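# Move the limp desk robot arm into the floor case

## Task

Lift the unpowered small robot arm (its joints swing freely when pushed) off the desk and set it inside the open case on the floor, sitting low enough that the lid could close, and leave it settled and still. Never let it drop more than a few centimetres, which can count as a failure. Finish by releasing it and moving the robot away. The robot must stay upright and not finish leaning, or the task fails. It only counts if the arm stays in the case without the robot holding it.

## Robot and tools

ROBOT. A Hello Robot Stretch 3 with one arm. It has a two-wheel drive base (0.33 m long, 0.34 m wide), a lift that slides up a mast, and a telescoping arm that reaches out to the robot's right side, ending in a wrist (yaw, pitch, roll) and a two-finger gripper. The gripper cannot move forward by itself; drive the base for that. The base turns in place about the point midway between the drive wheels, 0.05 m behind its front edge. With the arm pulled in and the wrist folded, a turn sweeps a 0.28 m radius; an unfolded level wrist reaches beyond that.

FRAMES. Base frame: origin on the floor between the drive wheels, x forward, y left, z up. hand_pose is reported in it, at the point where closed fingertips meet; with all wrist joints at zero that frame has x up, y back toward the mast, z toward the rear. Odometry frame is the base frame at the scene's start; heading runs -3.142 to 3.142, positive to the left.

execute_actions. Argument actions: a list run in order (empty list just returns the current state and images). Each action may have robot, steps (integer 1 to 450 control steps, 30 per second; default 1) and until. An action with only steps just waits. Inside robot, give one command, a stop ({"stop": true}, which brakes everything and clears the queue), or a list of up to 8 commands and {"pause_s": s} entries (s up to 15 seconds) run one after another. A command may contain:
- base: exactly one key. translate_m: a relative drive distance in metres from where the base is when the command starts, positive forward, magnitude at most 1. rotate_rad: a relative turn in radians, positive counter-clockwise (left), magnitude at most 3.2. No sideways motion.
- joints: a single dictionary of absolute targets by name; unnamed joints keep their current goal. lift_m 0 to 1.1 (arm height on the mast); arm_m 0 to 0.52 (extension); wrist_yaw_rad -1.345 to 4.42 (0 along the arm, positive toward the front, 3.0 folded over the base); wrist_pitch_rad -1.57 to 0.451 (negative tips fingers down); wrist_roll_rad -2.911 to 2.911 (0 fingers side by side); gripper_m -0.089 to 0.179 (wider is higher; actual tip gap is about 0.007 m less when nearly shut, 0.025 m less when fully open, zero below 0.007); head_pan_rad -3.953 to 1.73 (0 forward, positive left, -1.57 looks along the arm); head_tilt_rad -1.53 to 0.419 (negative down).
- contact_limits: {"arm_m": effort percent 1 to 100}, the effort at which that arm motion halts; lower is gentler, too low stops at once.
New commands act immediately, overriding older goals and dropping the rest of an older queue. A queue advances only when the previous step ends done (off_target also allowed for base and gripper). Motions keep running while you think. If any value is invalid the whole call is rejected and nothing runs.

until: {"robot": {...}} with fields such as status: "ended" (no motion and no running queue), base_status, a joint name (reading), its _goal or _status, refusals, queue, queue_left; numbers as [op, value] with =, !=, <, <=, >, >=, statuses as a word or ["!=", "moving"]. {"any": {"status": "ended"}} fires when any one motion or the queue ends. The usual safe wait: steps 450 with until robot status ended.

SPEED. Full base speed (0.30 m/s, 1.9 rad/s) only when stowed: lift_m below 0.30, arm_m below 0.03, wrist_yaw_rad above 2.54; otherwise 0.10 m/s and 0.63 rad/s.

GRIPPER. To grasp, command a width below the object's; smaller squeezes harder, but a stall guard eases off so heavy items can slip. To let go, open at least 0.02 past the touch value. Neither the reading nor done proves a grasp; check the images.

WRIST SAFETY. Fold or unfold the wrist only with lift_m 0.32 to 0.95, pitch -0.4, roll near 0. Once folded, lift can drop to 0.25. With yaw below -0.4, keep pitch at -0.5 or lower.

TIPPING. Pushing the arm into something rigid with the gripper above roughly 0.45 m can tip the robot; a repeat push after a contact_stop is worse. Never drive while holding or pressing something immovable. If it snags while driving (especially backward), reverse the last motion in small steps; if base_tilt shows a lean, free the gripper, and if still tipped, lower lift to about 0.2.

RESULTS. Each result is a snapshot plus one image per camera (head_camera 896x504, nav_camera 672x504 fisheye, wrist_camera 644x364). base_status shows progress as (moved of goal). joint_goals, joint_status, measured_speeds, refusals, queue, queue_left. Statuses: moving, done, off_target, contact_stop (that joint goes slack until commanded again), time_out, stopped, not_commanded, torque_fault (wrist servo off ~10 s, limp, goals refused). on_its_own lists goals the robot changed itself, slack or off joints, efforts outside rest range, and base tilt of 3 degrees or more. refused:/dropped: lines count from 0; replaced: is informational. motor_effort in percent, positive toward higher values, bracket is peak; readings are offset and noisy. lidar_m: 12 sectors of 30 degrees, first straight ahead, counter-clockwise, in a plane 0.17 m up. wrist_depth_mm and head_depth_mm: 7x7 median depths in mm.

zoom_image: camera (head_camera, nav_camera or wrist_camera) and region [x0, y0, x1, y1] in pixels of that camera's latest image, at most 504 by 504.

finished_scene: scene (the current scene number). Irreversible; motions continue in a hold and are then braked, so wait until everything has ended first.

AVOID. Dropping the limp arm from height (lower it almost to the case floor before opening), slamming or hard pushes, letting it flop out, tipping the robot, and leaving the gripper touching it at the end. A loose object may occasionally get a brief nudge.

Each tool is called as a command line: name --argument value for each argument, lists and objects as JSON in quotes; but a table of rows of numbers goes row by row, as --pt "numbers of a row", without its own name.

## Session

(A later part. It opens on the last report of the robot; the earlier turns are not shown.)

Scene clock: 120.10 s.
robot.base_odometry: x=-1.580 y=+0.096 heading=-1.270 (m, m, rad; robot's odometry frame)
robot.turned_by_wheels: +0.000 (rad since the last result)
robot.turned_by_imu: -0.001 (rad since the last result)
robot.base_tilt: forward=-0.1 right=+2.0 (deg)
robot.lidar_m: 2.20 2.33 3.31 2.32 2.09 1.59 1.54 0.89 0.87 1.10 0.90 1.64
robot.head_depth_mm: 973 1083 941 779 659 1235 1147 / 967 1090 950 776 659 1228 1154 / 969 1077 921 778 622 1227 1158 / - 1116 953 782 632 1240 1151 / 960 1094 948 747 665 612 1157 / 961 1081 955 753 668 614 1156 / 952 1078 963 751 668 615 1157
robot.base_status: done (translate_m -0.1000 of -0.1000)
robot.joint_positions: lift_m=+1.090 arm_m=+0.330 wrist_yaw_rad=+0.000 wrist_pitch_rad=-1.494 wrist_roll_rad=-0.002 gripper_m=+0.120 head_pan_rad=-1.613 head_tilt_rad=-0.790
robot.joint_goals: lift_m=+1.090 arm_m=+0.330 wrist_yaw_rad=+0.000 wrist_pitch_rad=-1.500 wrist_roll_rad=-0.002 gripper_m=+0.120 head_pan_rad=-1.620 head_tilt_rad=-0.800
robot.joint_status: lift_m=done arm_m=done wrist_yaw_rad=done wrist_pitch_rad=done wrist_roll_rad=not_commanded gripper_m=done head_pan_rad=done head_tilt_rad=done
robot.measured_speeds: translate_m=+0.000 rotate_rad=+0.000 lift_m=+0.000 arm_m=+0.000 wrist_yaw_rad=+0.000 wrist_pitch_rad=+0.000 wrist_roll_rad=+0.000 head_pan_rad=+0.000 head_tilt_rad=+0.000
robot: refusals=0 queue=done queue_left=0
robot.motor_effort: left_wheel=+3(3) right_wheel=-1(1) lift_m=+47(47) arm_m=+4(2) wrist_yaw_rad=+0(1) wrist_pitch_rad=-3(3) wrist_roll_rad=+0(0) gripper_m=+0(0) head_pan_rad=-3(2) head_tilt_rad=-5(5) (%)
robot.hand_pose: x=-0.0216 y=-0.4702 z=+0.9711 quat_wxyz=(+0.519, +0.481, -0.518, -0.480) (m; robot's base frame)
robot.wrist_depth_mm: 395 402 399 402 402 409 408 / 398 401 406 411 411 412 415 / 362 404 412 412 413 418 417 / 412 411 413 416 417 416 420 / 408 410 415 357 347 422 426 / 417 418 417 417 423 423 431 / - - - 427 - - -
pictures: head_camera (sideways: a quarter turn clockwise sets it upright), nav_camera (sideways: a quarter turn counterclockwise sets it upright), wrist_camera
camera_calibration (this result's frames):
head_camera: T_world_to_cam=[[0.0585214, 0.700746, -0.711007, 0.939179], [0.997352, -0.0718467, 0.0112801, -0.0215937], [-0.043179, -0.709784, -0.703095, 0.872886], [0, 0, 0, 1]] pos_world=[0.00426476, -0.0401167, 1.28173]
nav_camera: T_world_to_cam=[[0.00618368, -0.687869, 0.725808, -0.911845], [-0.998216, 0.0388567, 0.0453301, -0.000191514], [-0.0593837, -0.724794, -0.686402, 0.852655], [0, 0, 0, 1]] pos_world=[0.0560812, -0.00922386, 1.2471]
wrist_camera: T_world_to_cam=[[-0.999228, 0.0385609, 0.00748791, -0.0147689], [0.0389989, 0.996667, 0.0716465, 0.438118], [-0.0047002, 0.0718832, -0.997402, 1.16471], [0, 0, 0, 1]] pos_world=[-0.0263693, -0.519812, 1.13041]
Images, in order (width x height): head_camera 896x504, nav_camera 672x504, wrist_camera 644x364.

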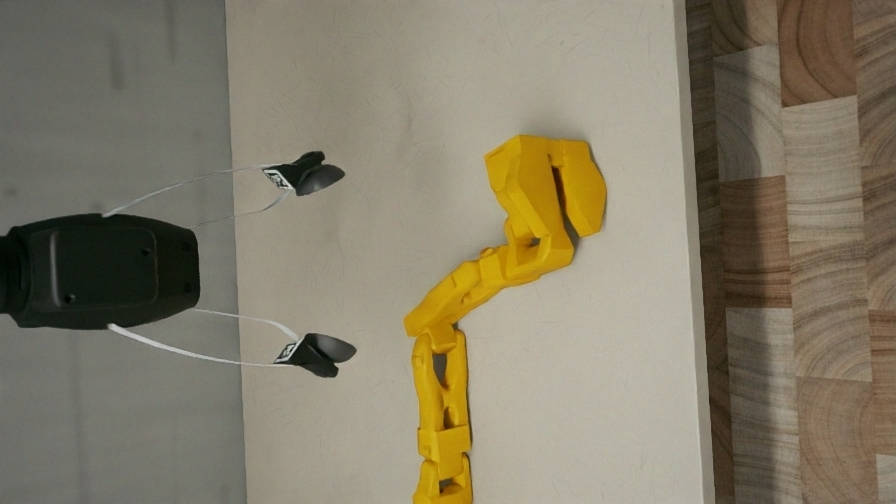

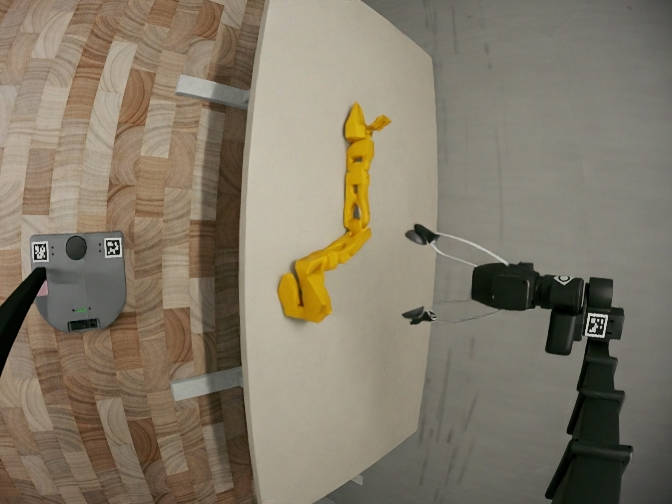

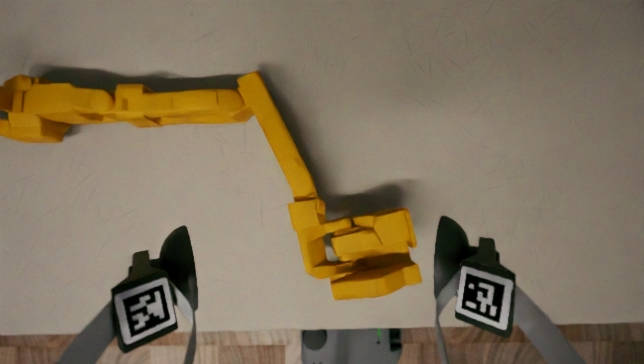

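execute_actions --actions '[{"robot":[{"joints":{"arm_m":0.275,"wrist_roll_rad":1.57,"wrist_pitch_rad":-1.57,"gripper_m":0.16},"base":{"translate_m":-0.07}},{"joints":{"lift_m":0.97}}],"steps":450,"until":{"robot":{"status":"ended"}}}]'

Scene clock: 135.10 s.
robot.base_odometry: x=-1.600 y=+0.162 heading=-1.270 (m, m, rad; robot's odometry frame)
robot.turned_by_wheels: +0.000 (rad since the last result)
robot.turned_by_imu: -0.001 (rad since the last result)
robot.base_tilt: forward=-0.1 right=+2.0 (deg)
robot.lidar_m: 2.27 2.42 3.43 2.30 2.00 1.51 1.47 1.49 0.82 1.10 0.95 0.96
robot.head_depth_mm: 935 - 933 779 659 1236 1144 / - 1100 947 774 660 1232 1155 / - - 923 781 661 1236 1159 / - - - 782 612 1235 1157 / 947 1083 930 785 624 612 1167 / 949 1080 961 749 664 614 1160 / 942 1078 965 745 668 614 1161
robot.base_status: done (translate_m -0.0700 of -0.0700)
robot.joint_positions: lift_m=+0.970 arm_m=+0.275 wrist_yaw_rad=+0.000 wrist_pitch_rad=-1.561 wrist_roll_rad=+1.566 gripper_m=+0.160 head_pan_rad=-1.613 head_tilt_rad=-0.790
robot.joint_goals: lift_m=+0.970 arm_m=+0.275 wrist_yaw_rad=+0.000 wrist_pitch_rad=-1.570 wrist_roll_rad=+1.570 gripper_m=+0.160 head_pan_rad=-1.620 head_tilt_rad=-0.800
robot.joint_status: lift_m=done arm_m=done wrist_yaw_rad=done wrist_pitch_rad=done wrist_roll_rad=done gripper_m=done head_pan_rad=done head_tilt_rad=done
robot.measured_speeds: translate_m=+0.000 rotate_rad=+0.000 lift_m=+0.000 arm_m=+0.000 wrist_yaw_rad=+0.000 wrist_pitch_rad=+0.000 wrist_roll_rad=+0.000 head_pan_rad=+0.000 head_tilt_rad=+0.000
robot: refusals=0 queue=done queue_left=0
robot.motor_effort: left_wheel=+3(5) right_wheel=-2(6) lift_m=+28(45) arm_m=-5(5) wrist_yaw_rad=+0(0) wrist_pitch_rad=-4(5) wrist_roll_rad=+2(1) gripper_m=+0(84) head_pan_rad=-2(2) head_tilt_rad=-5(5) (%)
robot.hand_pose: x=-0.0215 y=-0.3983 z=+0.8526 quat_wxyz=(+0.002, +0.001, -0.710, -0.704) (m; robot's base frame)
robot.wrist_depth_mm: 273 273 272 274 274 982 968 / 281 278 279 279 278 - 972 / 288 287 286 284 283 - - / 292 294 290 288 292 - - / 299 299 241 222 302 - - / 308 305 263 235 309 - - / - 244 239 313 317 - -
pictures: head_camera (sideways: a quarter turn clockwise sets it upright), nav_camera (sideways: a quarter turn counterclockwise sets it upright), wrist_camera
camera_calibration (this result's frames):
head_camera: T_world_to_cam=[[0.0585213, 0.700746, -0.711007, 0.939179], [0.997352, -0.0718465, 0.0112801, -0.0215937], [-0.0431789, -0.709784, -0.703095, 0.872886], [0, 0, 0, 1]] pos_world=[0.00426476, -0.0401167, 1.28173]
nav_camera: T_world_to_cam=[[0.00618377, -0.687869, 0.725808, -0.911845], [-0.998216, 0.0388565, 0.0453301, -0.000191514], [-0.0593836, -0.724794, -0.686402, 0.852655], [0, 0, 0, 1]] pos_world=[0.0560812, -0.00922385, 1.2471]
wrist_camera: T_world_to_cam=[[0.0353263, 0.999376, 0.000784488, 0.39415], [0.988586, -0.0350599, 0.146521, -0.0794038], [0.146457, -0.00440051, -0.989207, 1.00725], [0, 0, 0, 1]] pos_world=[-0.0829445, -0.392256, 1.0077]
Images, in order (width x height): head_camera 896x504, nav_camera 672x504, wrist_camera 644x364.

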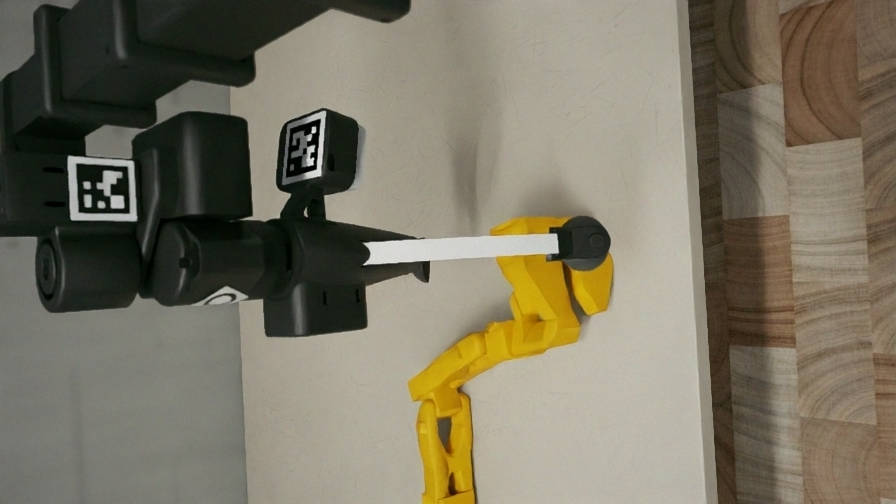

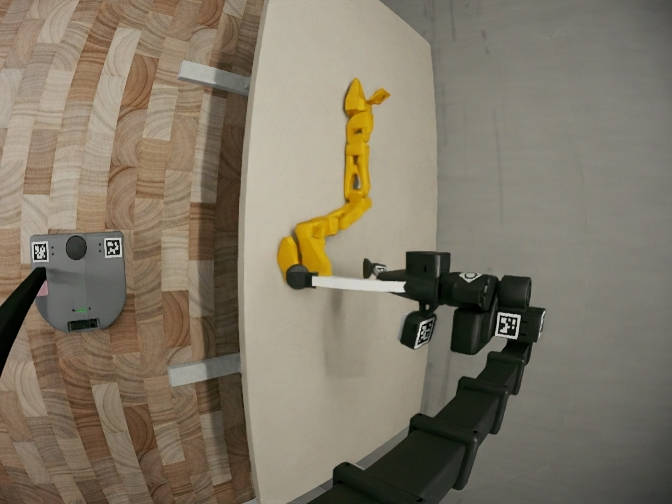

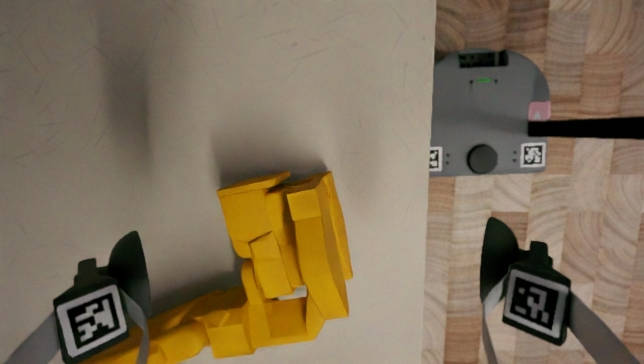

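execute_actions --actions '[{"robot":[{"joints":{"arm_m":0.295}},{"joints":{"lift_m":0.88}},{"joints":{"gripper_m":0.05}}],"steps":450,"until":{"robot":{"status":"ended"}}}]'

Scene clock: 144.33 s.
robot.base_odometry: x=-1.600 y=+0.162 heading=-1.270 (m, m, rad; robot's odometry frame)
robot.turned_by_wheels: +0.000 (rad since the last result)
robot.turned_by_imu: -0.002 (rad since the last result)
robot.base_tilt: forward=-0.1 right=+2.0 (deg)
robot.lidar_m: 2.27 2.41 3.42 2.30 2.00 1.51 1.47 1.49 0.82 1.10 0.95 0.96
robot.head_depth_mm: 970 1080 1003 - - 1225 1149 / 968 1054 - 757 660 1232 1148 / 961 1053 - 759 661 1231 1153 / 958 1050 - 744 608 1231 1157 / 954 1081 956 766 624 611 1155 / 950 1073 957 748 666 613 1158 / 952 1064 964 744 668 615 1167
robot.base_status: done (translate_m -0.0700 of -0.0700)
robot.joint_positions: lift_m=+0.880 arm_m=+0.295 wrist_yaw_rad=+0.004 wrist_pitch_rad=-1.561 wrist_roll_rad=+1.561 gripper_m=+0.051 head_pan_rad=-1.613 head_tilt_rad=-0.790
robot.joint_goals: lift_m=+0.880 arm_m=+0.295 wrist_yaw_rad=+0.000 wrist_pitch_rad=-1.570 wrist_roll_rad=+1.570 gripper_m=+0.050 head_pan_rad=-1.620 head_tilt_rad=-0.800
robot.joint_status: lift_m=done arm_m=done wrist_yaw_rad=done wrist_pitch_rad=done wrist_roll_rad=done gripper_m=done head_pan_rad=done head_tilt_rad=done
robot.measured_speeds: translate_m=+0.000 rotate_rad=+0.000 lift_m=+0.000 arm_m=+0.000 wrist_yaw_rad=+0.000 wrist_pitch_rad=+0.000 wrist_roll_rad=+0.000 head_pan_rad=+0.000 head_tilt_rad=+0.000
robot: refusals=0 queue=done queue_left=0
robot.motor_effort: left_wheel=+3(3) right_wheel=-3(3) lift_m=+29(30) arm_m=+3(6) wrist_yaw_rad=-3(4) wrist_pitch_rad=-4(5) wrist_roll_rad=+4(4) gripper_m=-17(91) head_pan_rad=-1(2) head_tilt_rad=-5(5) (%)
robot.hand_pose: x=-0.0216 y=-0.4178 z=+0.7626 quat_wxyz=(+0.005, +0.005, -0.710, -0.704) (m; robot's base frame)
robot.wrist_depth_mm: 187 187 186 186 186 187 877 / 191 192 190 190 190 189 885 / 196 196 196 196 195 194 927 / 200 199 199 198 199 201 958 / 204 205 132 128 202 947 946 / 211 210 133 129 104 967 962 / 215 216 189 138 189 217 -
pictures: head_camera (sideways: a quarter turn clockwise sets it upright), nav_camera (sideways: a quarter turn counterclockwise sets it upright), wrist_camera
camera_calibration (this result's frames):
head_camera: T_world_to_cam=[[0.0585213, 0.700746, -0.711007, 0.939179], [0.997352, -0.0718465, 0.0112801, -0.0215937], [-0.0431789, -0.709784, -0.703095, 0.872886], [0, 0, 0, 1]] pos_world=[0.00426476, -0.0401167, 1.28173]
nav_camera: T_world_to_cam=[[0.00618377, -0.687869, 0.725808, -0.911845], [-0.998216, 0.0388565, 0.0453301, -0.000191515], [-0.0593836, -0.724794, -0.686402, 0.852655], [0, 0, 0, 1]] pos_world=[0.0560812, -0.00922386, 1.2471]
wrist_camera: T_world_to_cam=[[0.0257911, 0.999667, 0.000603456, 0.413783], [0.988883, -0.0256013, 0.146476, -0.0628246], [0.146442, -0.00318102, -0.989214, 0.918647], [0, 0, 0, 1]] pos_world=[-0.0830746, -0.412332, 0.917691]
Images, in order (width x height): head_camera 896x504, nav_camera 672x504, wrist_camera 644x364.

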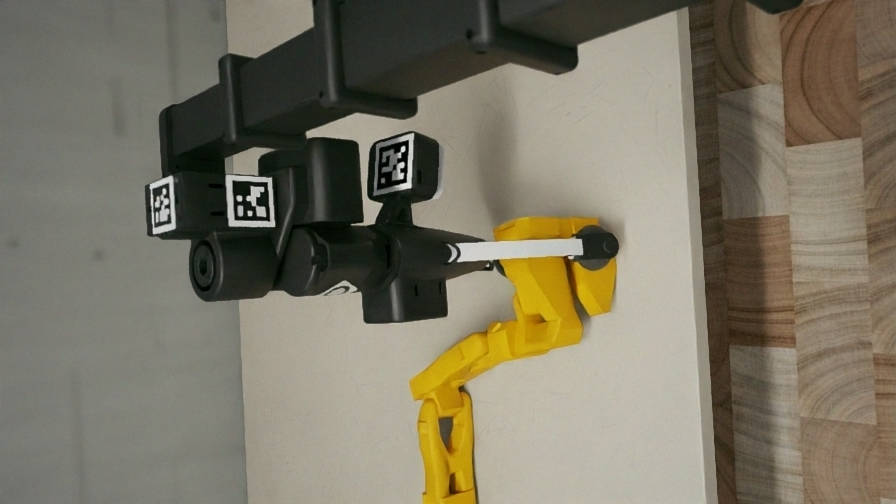

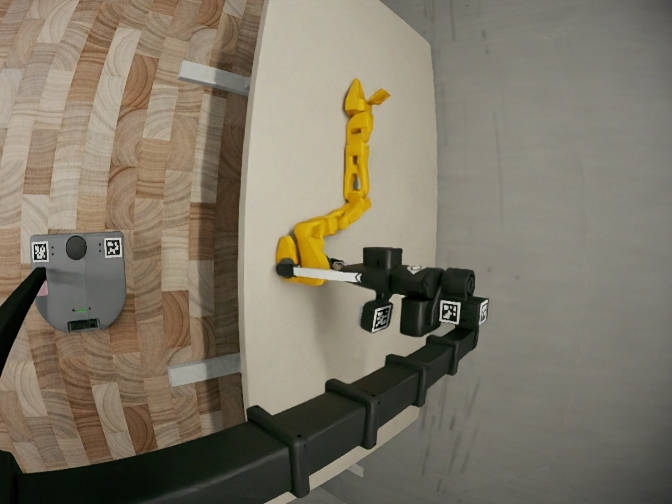

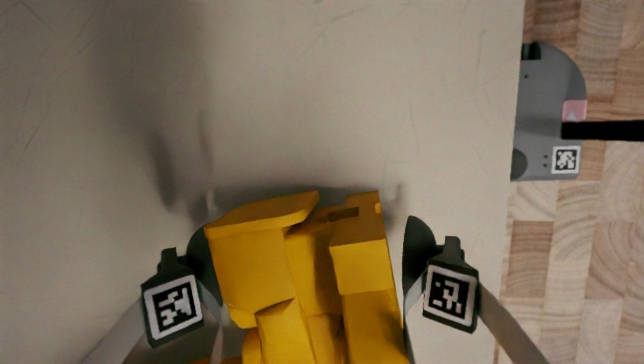

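execute_actions --actions '[{"robot":[{"joints":{"gripper_m":0.02,"head_pan_rad":-1.45}},{"base":{"translate_m":0.1},"joints":{"arm_m":0.285}}],"steps":450,"until":{"robot":{"status":"ended"}}}]'

Scene clock: 152.50 s.
robot.base_odometry: x=-1.571 y=+0.067 heading=-1.270 (m, m, rad; robot's odometry frame)
robot.turned_by_wheels: +0.000 (rad since the last result)
robot.turned_by_imu: -0.003 (rad since the last result)
robot.base_tilt: forward=-0.1 right=+2.0 (deg)
robot.lidar_m: 2.17 2.30 3.29 2.33 2.13 1.61 1.57 0.89 0.89 1.10 0.88 1.64
robot.head_depth_mm: 939 1020 - 756 658 608 1156 / 952 1036 - 743 661 606 1154 / 959 1069 981 - 606 1222 1152 / 969 1092 957 743 623 1230 1164 / 979 1095 959 763 667 1240 1162 / 996 1108 964 787 667 1274 1162 / 1003 1130 935 791 666 1269 1160
robot.base_status: done (translate_m +0.1000 of +0.1000)
robot.joint_positions: lift_m=+0.880 arm_m=+0.285 wrist_yaw_rad=-0.005 wrist_pitch_rad=-1.552 wrist_roll_rad=+1.583 gripper_m=+0.031 head_pan_rad=-1.457 head_tilt_rad=-0.790
robot.joint_goals: lift_m=+0.880 arm_m=+0.285 wrist_yaw_rad=+0.000 wrist_pitch_rad=-1.570 wrist_roll_rad=+1.570 gripper_m=+0.029 head_pan_rad=-1.450 head_tilt_rad=-0.800
robot.joint_status: lift_m=done arm_m=done wrist_yaw_rad=done wrist_pitch_rad=done wrist_roll_rad=done gripper_m=done head_pan_rad=done head_tilt_rad=done
robot.measured_speeds: translate_m=+0.000 rotate_rad=+0.000 lift_m=+0.000 arm_m=+0.000 wrist_yaw_rad=+0.000 wrist_pitch_rad=+0.000 wrist_roll_rad=+0.000 head_pan_rad=+0.000 head_tilt_rad=+0.000
robot: refusals=0 queue=done queue_left=0
robot.on_its_own: gripper_m is held at +0.029, not at your +0.020, by its stall guard, which is not easing now
robot.motor_effort: left_wheel=-1(7) right_wheel=+2(6) lift_m=+29(29) arm_m=-4(4) wrist_yaw_rad=+6(9) wrist_pitch_rad=-8(8) wrist_roll_rad=-6(8) gripper_m=-21(100) head_pan_rad=+3(11) head_tilt_rad=-6(5) (%)
robot.hand_pose: x=-0.0214 y=-0.4106 z=+0.7624 quat_wxyz=(-0.006, -0.007, -0.713, -0.701) (m; robot's base frame)
robot.wrist_depth_mm: 188 188 186 186 185 187 863 / 192 193 191 190 190 189 874 / 197 196 195 195 194 193 909 / 203 200 199 199 199 931 912 / 206 207 135 130 202 959 943 / 210 212 136 131 105 974 977 / 218 216 152 136 213 - -
pictures: head_camera (sideways: a quarter turn clockwise sets it upright), nav_camera (sideways: a quarter turn counterclockwise sets it upright), wrist_camera
camera_calibration (this result's frames):
head_camera: T_world_to_cam=[[-0.0511407, 0.701323, -0.711007, 0.939848], [0.996394, 0.0840932, 0.0112801, -0.0215878], [0.0677018, -0.707866, -0.703095, 0.87221], [0, 0, 0, 1]] pos_world=[0.0105243, -0.0399142, 1.28173]
nav_camera: T_world_to_cam=[[0.113057, -0.678543, 0.725808, -0.912497], [-0.992118, -0.116816, 0.0453301, -0.00022871], [0.0540279, -0.725213, -0.686402, 0.851963], [0, 0, 0, 1]] pos_world=[0.0569075, -0.00134073, 1.2471]
wrist_camera: T_world_to_cam=[[0.0576574, 0.998303, -0.00819699, 0.413348], [0.98754, -0.0558278, 0.147131, -0.075741], [0.146424, -0.0165781, -0.989083, 0.912861], [0, 0, 0, 1]] pos_world=[-0.0826998, -0.401742, 0.917427]
Images, in order (width x height): head_camera 896x504, nav_camera 672x504, wrist_camera 644x364.

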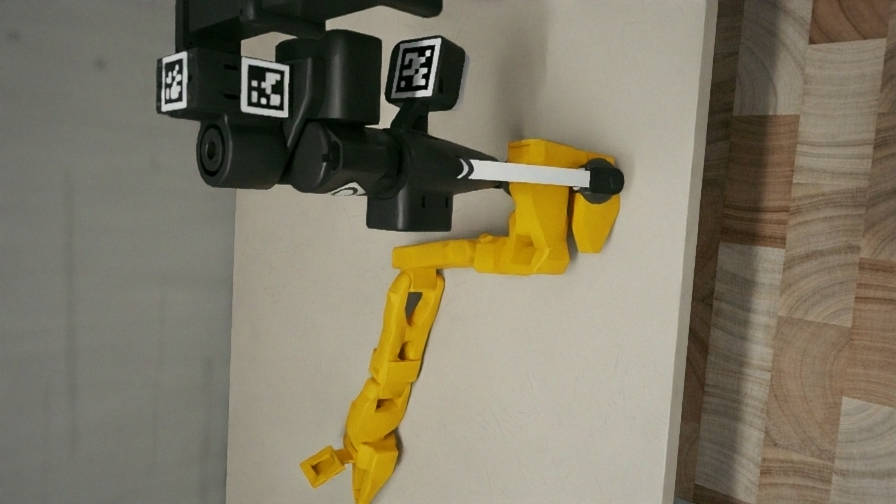

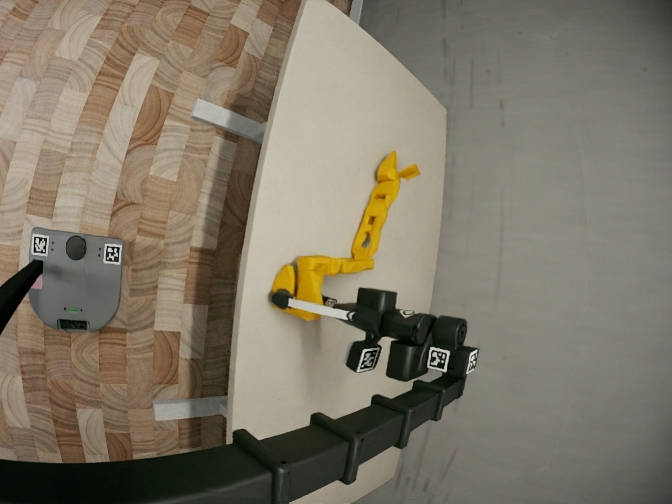

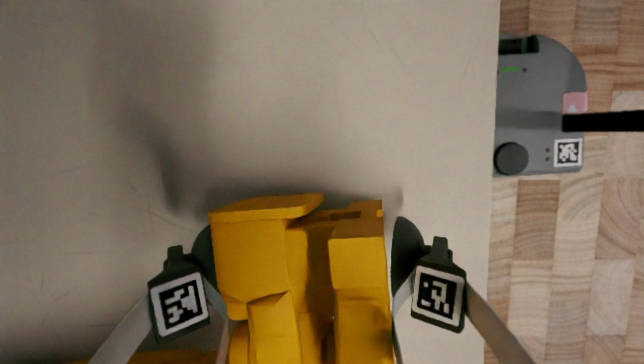

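execute_actions --actions '[{"robot":{"base":{"translate_m":0.1}},"steps":450,"until":{"robot":{"status":"ended"}}}]'

Scene clock: 159.10 s.
robot.base_odometry: x=-1.541 y=-0.029 heading=-1.270 (m, m, rad; robot's odometry frame)
robot.turned_by_wheels: +0.000 (rad since the last result)
robot.turned_by_imu: -0.002 (rad since the last result)
robot.base_tilt: forward=-0.1 right=+2.0 (deg)
robot.lidar_m: 2.07 2.20 3.09 2.35 2.27 1.71 1.67 0.96 1.13 1.11 0.82 1.64
robot.head_depth_mm: 945 1033 - 754 658 606 1147 / 960 1032 - 739 658 606 1151 / 967 1070 986 - 609 1244 1152 / 975 1092 953 745 623 1241 1150 / 985 1105 879 786 667 1238 1158 / 995 1107 933 788 665 1265 1162 / 1004 1127 961 790 667 1256 1165
robot.base_status: done (translate_m +0.1000 of +0.1000)
robot.joint_positions: lift_m=+0.880 arm_m=+0.285 wrist_yaw_rad=-0.006 wrist_pitch_rad=-1.552 wrist_roll_rad=+1.584 gripper_m=+0.031 head_pan_rad=-1.457 head_tilt_rad=-0.790
robot.joint_goals: lift_m=+0.880 arm_m=+0.285 wrist_yaw_rad=+0.000 wrist_pitch_rad=-1.570 wrist_roll_rad=+1.570 gripper_m=+0.029 head_pan_rad=-1.450 head_tilt_rad=-0.800
robot.joint_status: lift_m=done arm_m=done wrist_yaw_rad=done wrist_pitch_rad=done wrist_roll_rad=done gripper_m=done head_pan_rad=done head_tilt_rad=done
robot.measured_speeds: translate_m=+0.000 rotate_rad=+0.000 lift_m=+0.000 arm_m=+0.000 wrist_yaw_rad=+0.000 wrist_pitch_rad=+0.000 wrist_roll_rad=+0.000 head_pan_rad=+0.000 head_tilt_rad=+0.000
robot: refusals=0 queue=done queue_left=0
robot.on_its_own: gripper_m is held at +0.029, not at your +0.020, by its stall guard, which is not easing now
robot.motor_effort: left_wheel=-1(4) right_wheel=+1(6) lift_m=+28(28) arm_m=-5(4) wrist_yaw_rad=+7(8) wrist_pitch_rad=-8(8) wrist_roll_rad=-6(6) gripper_m=-21(22) head_pan_rad=+3(3) head_tilt_rad=-5(5) (%)
robot.hand_pose: x=-0.0214 y=-0.4106 z=+0.7624 quat_wxyz=(-0.007, -0.007, -0.713, -0.701) (m; robot's base frame)
robot.wrist_depth_mm: 188 188 187 186 186 858 887 / 192 191 191 191 190 190 880 / 198 196 194 195 194 193 914 / 202 201 201 199 199 940 927 / 207 207 137 133 201 948 965 / 212 211 136 132 107 965 959 / 184 195 152 134 214 992 979
pictures: head_camera (sideways: a quarter turn clockwise sets it upright), nav_camera (sideways: a quarter turn counterclockwise sets it upright), wrist_camera
camera_calibration (this result's frames):
head_camera: T_world_to_cam=[[-0.0511469, 0.701323, -0.711007, 0.939848], [0.996393, 0.084102, 0.0112801, -0.0215878], [0.0677081, -0.707865, -0.703095, 0.87221], [0, 0, 0, 1]] pos_world=[0.0105247, -0.0399142, 1.28173]
nav_camera: T_world_to_cam=[[0.113063, -0.678542, 0.725808, -0.912497], [-0.992117, -0.116825, 0.0453301, -0.000228716], [0.0540343, -0.725212, -0.686402, 0.851963], [0, 0, 0, 1]] pos_world=[0.0569075, -0.00134028, 1.2471]
wrist_camera: T_world_to_cam=[[0.0593993, 0.998201, -0.0081967, 0.413333], [0.987438, -0.0575505, 0.14715, -0.0764773], [0.146414, -0.0168344, -0.98908, 0.912751], [0, 0, 0, 1]] pos_world=[-0.0826746, -0.401625, 0.917426]
Images, in order (width x height): head_camera 896x504, nav_camera 672x504, wrist_camera 644x364.

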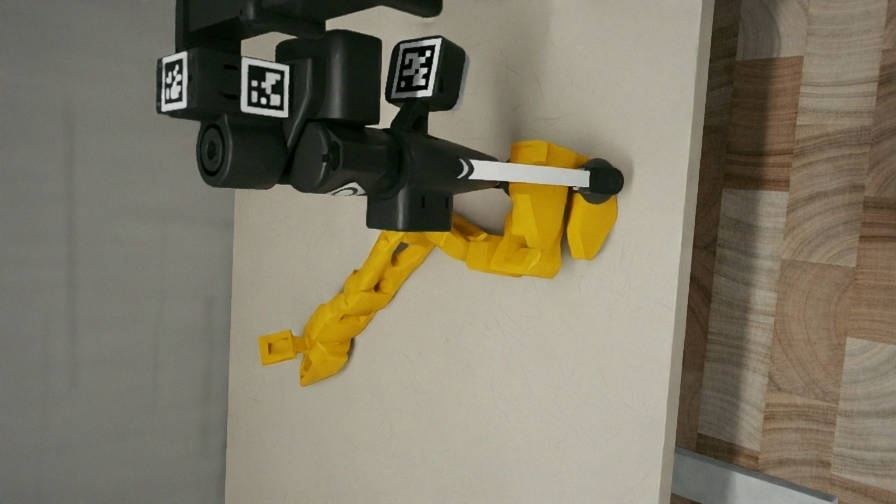

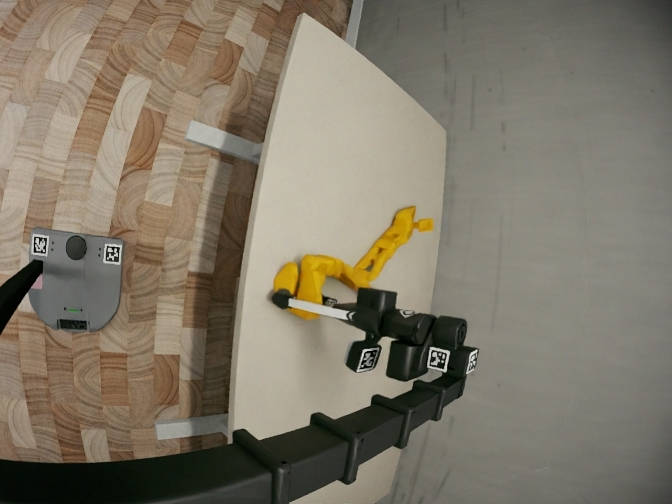

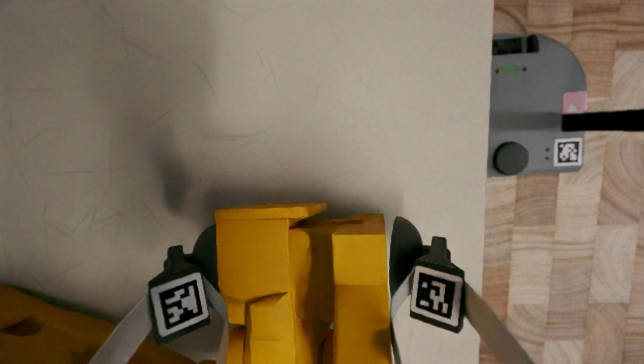

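execute_actions --actions '[{"robot":{"base":{"translate_m":0.13},"joints":{"head_pan_rad":-1.6}},"steps":450,"until":{"robot":{"status":"ended"}}}]'

Scene clock: 178.73 s.
robot.base_odometry: x=-1.503 y=-0.153 heading=-1.270 (m, m, rad; robot's odometry frame)
robot.turned_by_wheels: +0.000 (rad since the last result)
robot.turned_by_imu: -0.002 (rad since the last result)
robot.base_tilt: forward=-0.1 right=+2.0 (deg)
robot.lidar_m: 1.94 2.06 2.92 2.45 2.39 1.85 1.80 1.06 1.14 1.11 0.75 1.65
robot.head_depth_mm: 977 1101 - - 647 1250 1150 / 976 1068 - 757 659 1257 1156 / 975 - - 743 660 1235 1155 / 971 1072 - - 604 1235 1154 / 969 1092 904 744 626 1243 1172 / 966 1096 933 782 666 1244 1159 / 966 1094 963 793 667 1213 1135
robot.base_status: done (translate_m +0.1300 of +0.1300)
robot.joint_positions: lift_m=+0.880 arm_m=+0.285 wrist_yaw_rad=-0.008 wrist_pitch_rad=-1.544 wrist_roll_rad=+1.590 gripper_m=+0.031 head_pan_rad=-1.593 head_tilt_rad=-0.790
robot.joint_goals: lift_m=+0.880 arm_m=+0.285 wrist_yaw_rad=+0.000 wrist_pitch_rad=-1.570 wrist_roll_rad=+1.570 gripper_m=+0.029 head_pan_rad=-1.600 head_tilt_rad=-0.800
robot.joint_status: lift_m=done arm_m=done wrist_yaw_rad=done wrist_pitch_rad=done wrist_roll_rad=done gripper_m=done head_pan_rad=done head_tilt_rad=done
robot.measured_speeds: translate_m=+0.000 rotate_rad=+0.000 lift_m=+0.000 arm_m=+0.000 wrist_yaw_rad=+0.000 wrist_pitch_rad=+0.000 wrist_roll_rad=+0.000 head_pan_rad=+0.000 head_tilt_rad=+0.000
robot: refusals=0 queue=done queue_left=0
robot.on_its_own: gripper_m is held at +0.029, not at your +0.020, by its stall guard, which is not easing now
robot.motor_effort: left_wheel=-1(3) right_wheel=+1(5) lift_m=+28(30) arm_m=-4(5) wrist_yaw_rad=+10(10) wrist_pitch_rad=-11(11) wrist_roll_rad=-8(8) gripper_m=-22(22) head_pan_rad=-2(14) head_tilt_rad=-5(6) (%)
robot.hand_pose: x=-0.0214 y=-0.4126 z=+0.7622 quat_wxyz=(-0.009, -0.010, -0.716, -0.698) (m; robot's base frame)
robot.wrist_depth_mm: 189 187 188 186 185 868 851 / 193 193 192 191 188 188 878 / 197 197 195 194 194 193 901 / 204 201 200 199 198 938 936 / 208 205 139 135 201 967 957 / 191 211 137 133 108 968 979 / 166 187 147 134 212 988 998
pictures: head_camera (sideways: a quarter turn clockwise sets it upright), nav_camera (sideways: a quarter turn counterclockwise sets it upright), wrist_camera
camera_calibration (this result's frames):
head_camera: T_world_to_cam=[[0.0443212, 0.701787, -0.711007, 0.939266], [0.998602, -0.0516383, 0.0112801, -0.0216013], [-0.028799, -0.710513, -0.703095, 0.872798], [0, 0, 0, 1]] pos_world=[0.00507739, -0.0401456, 1.28173]
nav_camera: T_world_to_cam=[[0.0201099, -0.687603, 0.725808, -0.91193], [-0.998798, 0.0186375, 0.0453301, -0.000187963], [-0.0446964, -0.725847, -0.686402, 0.852565], [0, 0, 0, 1]] pos_world=[0.0562577, -0.00820999, 1.2471]
wrist_camera: T_world_to_cam=[[0.0672218, 0.997611, -0.0159241, 0.421128], [0.986953, -0.0641463, 0.14768, -0.0797403], [0.146306, -0.0256437, -0.988907, 0.908802], [0, 0, 0, 1]] pos_world=[-0.082572, -0.401932, 0.917202]
Images, in order (width x height): head_camera 896x504, nav_camera 672x504, wrist_camera 644x364.

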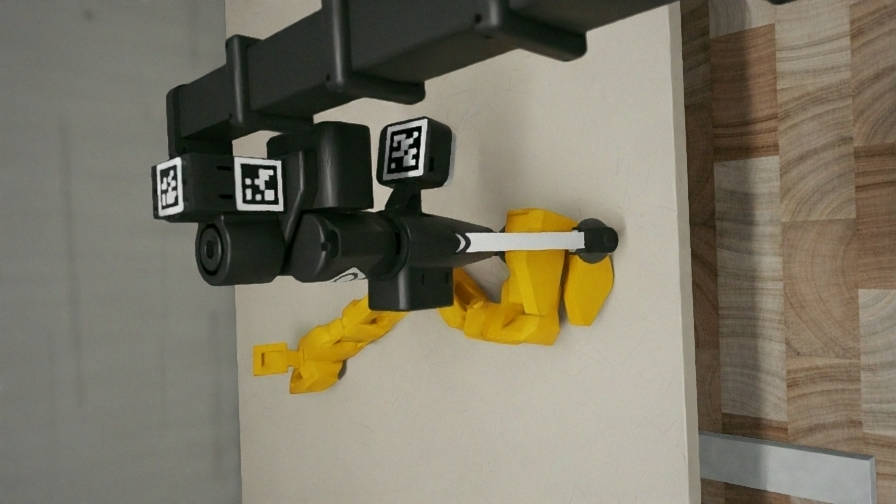

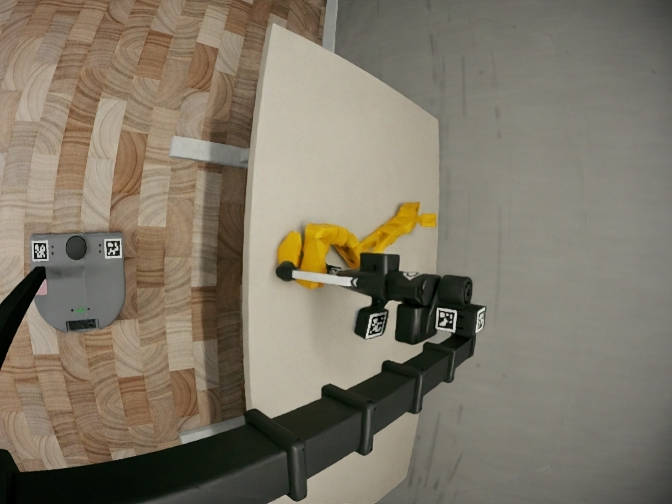

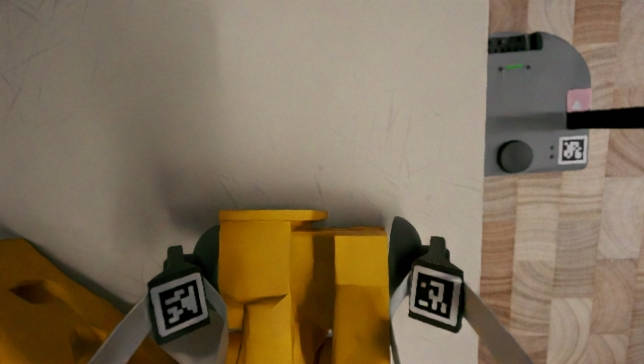

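execute_actions --actions '[{"robot":[{"joints":{"gripper_m":0.11}},{"joints":{"lift_m":1.09}},{"joints":{"arm_m":0.42,"wrist_roll_rad":0.0,"gripper_m":0.16}}],"steps":450,"until":{"robot":{"status":"ended"}}}]'

Scene clock: 189.23 s.
robot.base_odometry: x=-1.503 y=-0.153 heading=-1.270 (m, m, rad; robot's odometry frame)
robot.turned_by_wheels: +0.000 (rad since the last result)
robot.turned_by_imu: -0.002 (rad since the last result)
robot.base_tilt: forward=-0.1 right=+2.0 (deg)
robot.lidar_m: 1.94 2.06 2.91 2.45 2.39 1.85 1.80 1.06 1.14 1.11 0.75 1.65
robot.head_depth_mm: 976 1093 948 777 658 1252 1144 / 976 1088 948 778 659 1258 1150 / 974 1089 950 782 662 1234 1157 / - 1092 949 748 612 1236 1161 / 973 1085 899 769 625 1243 1154 / 967 1103 932 785 666 1238 1164 / 968 1099 962 788 667 1208 1138
robot.base_status: done (translate_m +0.1300 of +0.1300)
robot.joint_positions: lift_m=+1.090 arm_m=+0.420 wrist_yaw_rad=-0.001 wrist_pitch_rad=-1.562 wrist_roll_rad=+0.003 gripper_m=+0.160 head_pan_rad=-1.593 head_tilt_rad=-0.790
robot.joint_goals: lift_m=+1.090 arm_m=+0.420 wrist_yaw_rad=+0.000 wrist_pitch_rad=-1.570 wrist_roll_rad=+0.000 gripper_m=+0.160 head_pan_rad=-1.600 head_tilt_rad=-0.800
robot.joint_status: lift_m=done arm_m=done wrist_yaw_rad=done wrist_pitch_rad=done wrist_roll_rad=done gripper_m=done head_pan_rad=done head_tilt_rad=done
robot.measured_speeds: translate_m=+0.000 rotate_rad=+0.000 lift_m=+0.000 arm_m=+0.000 wrist_yaw_rad=+0.000 wrist_pitch_rad=+0.000 wrist_roll_rad=+0.000 head_pan_rad=+0.000 head_tilt_rad=+0.000
robot: refusals=0 queue=done queue_left=0
robot.motor_effort: left_wheel=+2(1) right_wheel=-1(1) lift_m=+47(50) arm_m=+4(4) wrist_yaw_rad=+2(10) wrist_pitch_rad=-3(11) wrist_roll_rad=-1(6) gripper_m=+0(84) head_pan_rad=-2(2) head_tilt_rad=-5(5) (%)
robot.hand_pose: x=-0.0216 y=-0.5427 z=+0.9720 quat_wxyz=(+0.501, +0.497, -0.503, -0.499) (m; robot's base frame)
robot.wrist_depth_mm: 382 386 383 387 394 392 396 / 390 392 390 398 399 400 401 / 400 398 405 400 411 410 414 / 404 410 411 414 423 420 419 / 416 421 419 421 423 423 432 / 423 431 427 366 433 - 438 / - 431 435 362 441 444 447
pictures: head_camera (sideways: a quarter turn clockwise sets it upright), nav_camera (sideways: a quarter turn counterclockwise sets it upright), wrist_camera
camera_calibration (this result's frames):
head_camera: T_world_to_cam=[[0.0444217, 0.70179, -0.710998, 0.939253], [0.998595, -0.051781, 0.0112797, -0.0216008], [-0.0289002, -0.7105, -0.703104, 0.872811], [0, 0, 0, 1]] pos_world=[0.00507166, -0.0401452, 1.28173]
nav_camera: T_world_to_cam=[[0.0200115, -0.687615, 0.725799, -0.911918], [-0.998796, 0.0187796, 0.0453301, -0.00018792], [-0.0447999, -0.725832, -0.686411, 0.852578], [0, 0, 0, 1]] pos_world=[0.0562565, -0.00821644, 1.2471]
wrist_camera: T_world_to_cam=[[-0.998959, 0.0444891, 0.0100821, -0.0112563], [0.0454613, 0.989181, 0.139482, 0.440406], [-0.00376758, 0.139795, -0.990173, 1.20068], [0, 0, 0, 1]] pos_world=[-0.0267424, -0.602988, 1.12756]
Images, in order (width x height): head_camera 896x504, nav_camera 672x504, wrist_camera 644x364.

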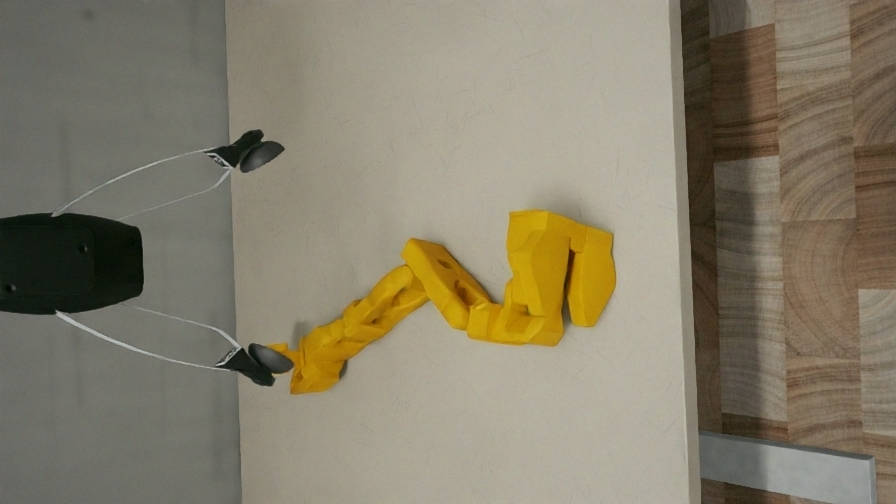

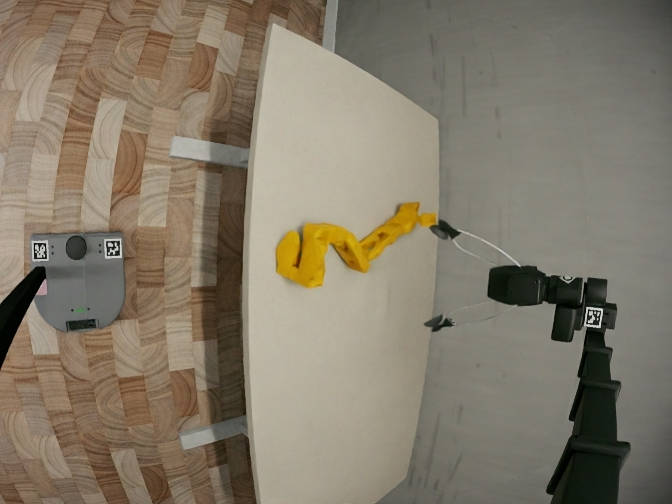

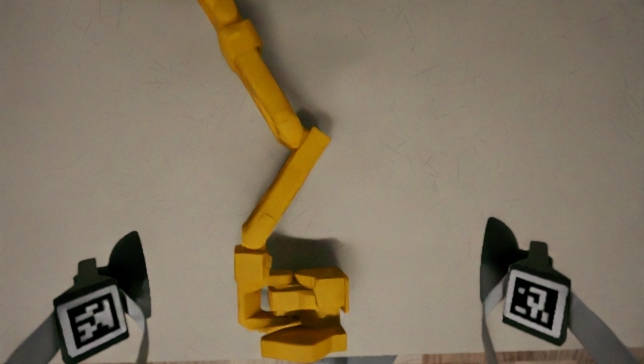

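execute_actions --actions '[{"robot":[{"joints":{"arm_m":0.505,"wrist_roll_rad":-0.55,"gripper_m":0.10},"base":{"translate_m":0.036}},{"joints":{"lift_m":0.95}}],"steps":450,"until":{"robot":{"status":"ended"}}}]'

Scene clock: 206.57 s.
robot.base_odometry: x=-1.492 y=-0.187 heading=-1.270 (m, m, rad; robot's odometry frame)
robot.turned_by_wheels: +0.000 (rad since the last result)
robot.turned_by_imu: -0.002 (rad since the last result)
robot.base_tilt: forward=-0.1 right=+2.1 (deg)
robot.lidar_m: 1.91 2.02 2.86 2.49 2.40 1.89 1.84 1.09 1.15 1.11 0.74 1.66
robot.head_depth_mm: 949 - 888 776 657 1254 1146 / - 1108 946 780 660 1246 1143 / 985 1087 953 782 630 1237 1157 / - - 939 740 617 1238 1154 / 969 1096 882 785 649 1245 1160 / 968 1098 957 785 664 1246 1164 / 965 1095 964 790 666 1210 1150
robot.base_status: done (translate_m +0.0360 of +0.0360)
robot.joint_positions: lift_m=+0.950 arm_m=+0.505 wrist_yaw_rad=-0.001 wrist_pitch_rad=-1.563 wrist_roll_rad=-0.547 gripper_m=+0.100 head_pan_rad=-1.593 head_tilt_rad=-0.790
robot.joint_goals: lift_m=+0.950 arm_m=+0.505 wrist_yaw_rad=+0.000 wrist_pitch_rad=-1.570 wrist_roll_rad=-0.550 gripper_m=+0.100 head_pan_rad=-1.600 head_tilt_rad=-0.800
robot.joint_status: lift_m=done arm_m=done wrist_yaw_rad=done wrist_pitch_rad=done wrist_roll_rad=done gripper_m=done head_pan_rad=done head_tilt_rad=done
robot.measured_speeds: translate_m=+0.000 rotate_rad=+0.000 lift_m=+0.000 arm_m=+0.000 wrist_yaw_rad=+0.000 wrist_pitch_rad=+0.000 wrist_roll_rad=+0.000 head_pan_rad=+0.000 head_tilt_rad=+0.000
robot: refusals=0 queue=done queue_left=0
robot.motor_effort: left_wheel=+3(8) right_wheel=-2(4) lift_m=+29(48) arm_m=+3(4) wrist_yaw_rad=+2(1) wrist_pitch_rad=-3(3) wrist_roll_rad=-1(4) gripper_m=-1(84) head_pan_rad=-2(2) head_tilt_rad=-5(5) (%)
robot.hand_pose: x=-0.0215 y=-0.6277 z=+0.8326 quat_wxyz=(+0.619, +0.614, -0.348, -0.346) (m; robot's base frame)
robot.wrist_depth_mm: 249 251 253 214 257 258 259 / 253 256 256 215 262 264 264 / 259 261 264 220 266 270 270 / 265 265 269 244 275 277 279 / 268 272 273 258 277 281 284 / 275 277 277 230 285 287 290 / 282 280 213 290 293 293 298
pictures: head_camera (sideways: a quarter turn clockwise sets it upright), nav_camera (sideways: a quarter turn counterclockwise sets it upright), wrist_camera
camera_calibration (this result's frames):
head_camera: T_world_to_cam=[[0.04445, 0.701789, -0.710997, 0.939252], [0.998593, -0.0518214, 0.0112796, -0.0216007], [-0.0289289, -0.710498, -0.703105, 0.872812], [0, 0, 0, 1]] pos_world=[0.00507004, -0.0401452, 1.28173]
nav_camera: T_world_to_cam=[[0.0199837, -0.687617, 0.725799, -0.911917], [-0.998795, 0.0188199, 0.0453301, -0.00018792], [-0.0448292, -0.72583, -0.686412, 0.852579], [0, 0, 0, 1]] pos_world=[0.0562562, -0.00821841, 1.2471]
wrist_camera: T_world_to_cam=[[-0.87473, -0.484414, 0.0138377, -0.338436], [-0.477906, 0.867008, 0.14108, 0.454641], [-0.0803385, 0.116794, -0.989901, 1.05825], [0, 0, 0, 1]] pos_world=[0.00625327, -0.681717, 0.988101]
Images, in order (width x height): head_camera 896x504, nav_camera 672x504, wrist_camera 644x364.

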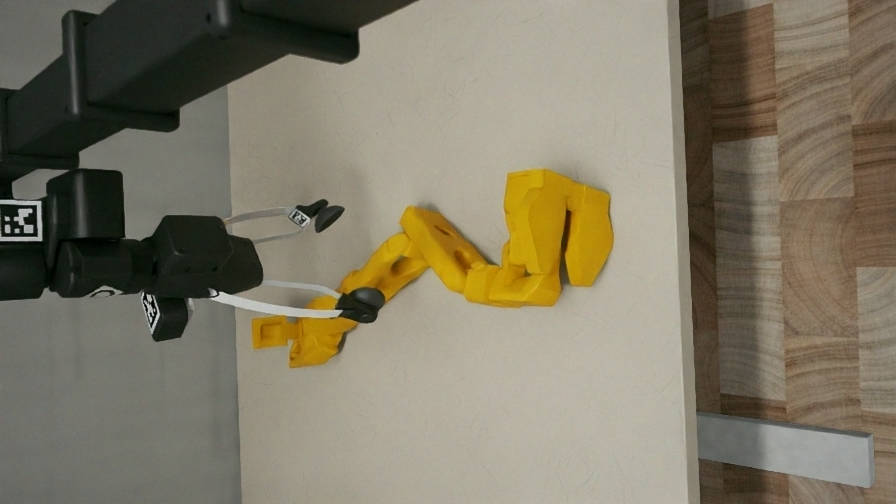

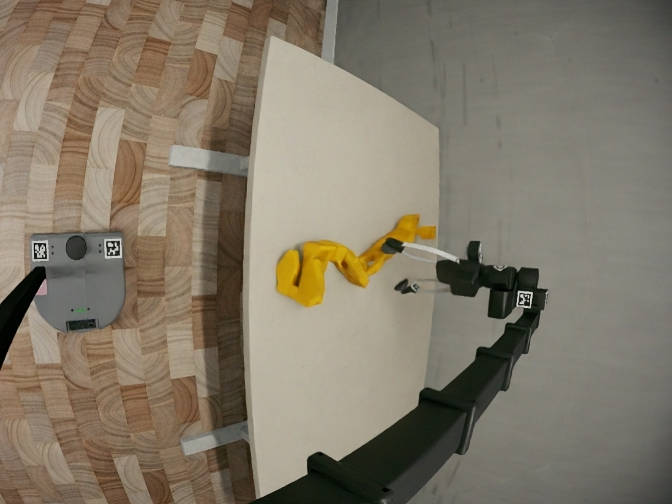

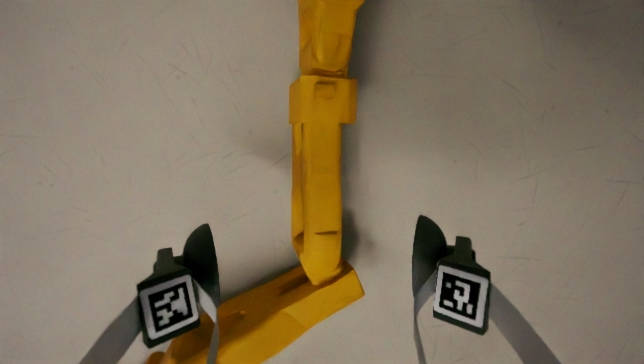

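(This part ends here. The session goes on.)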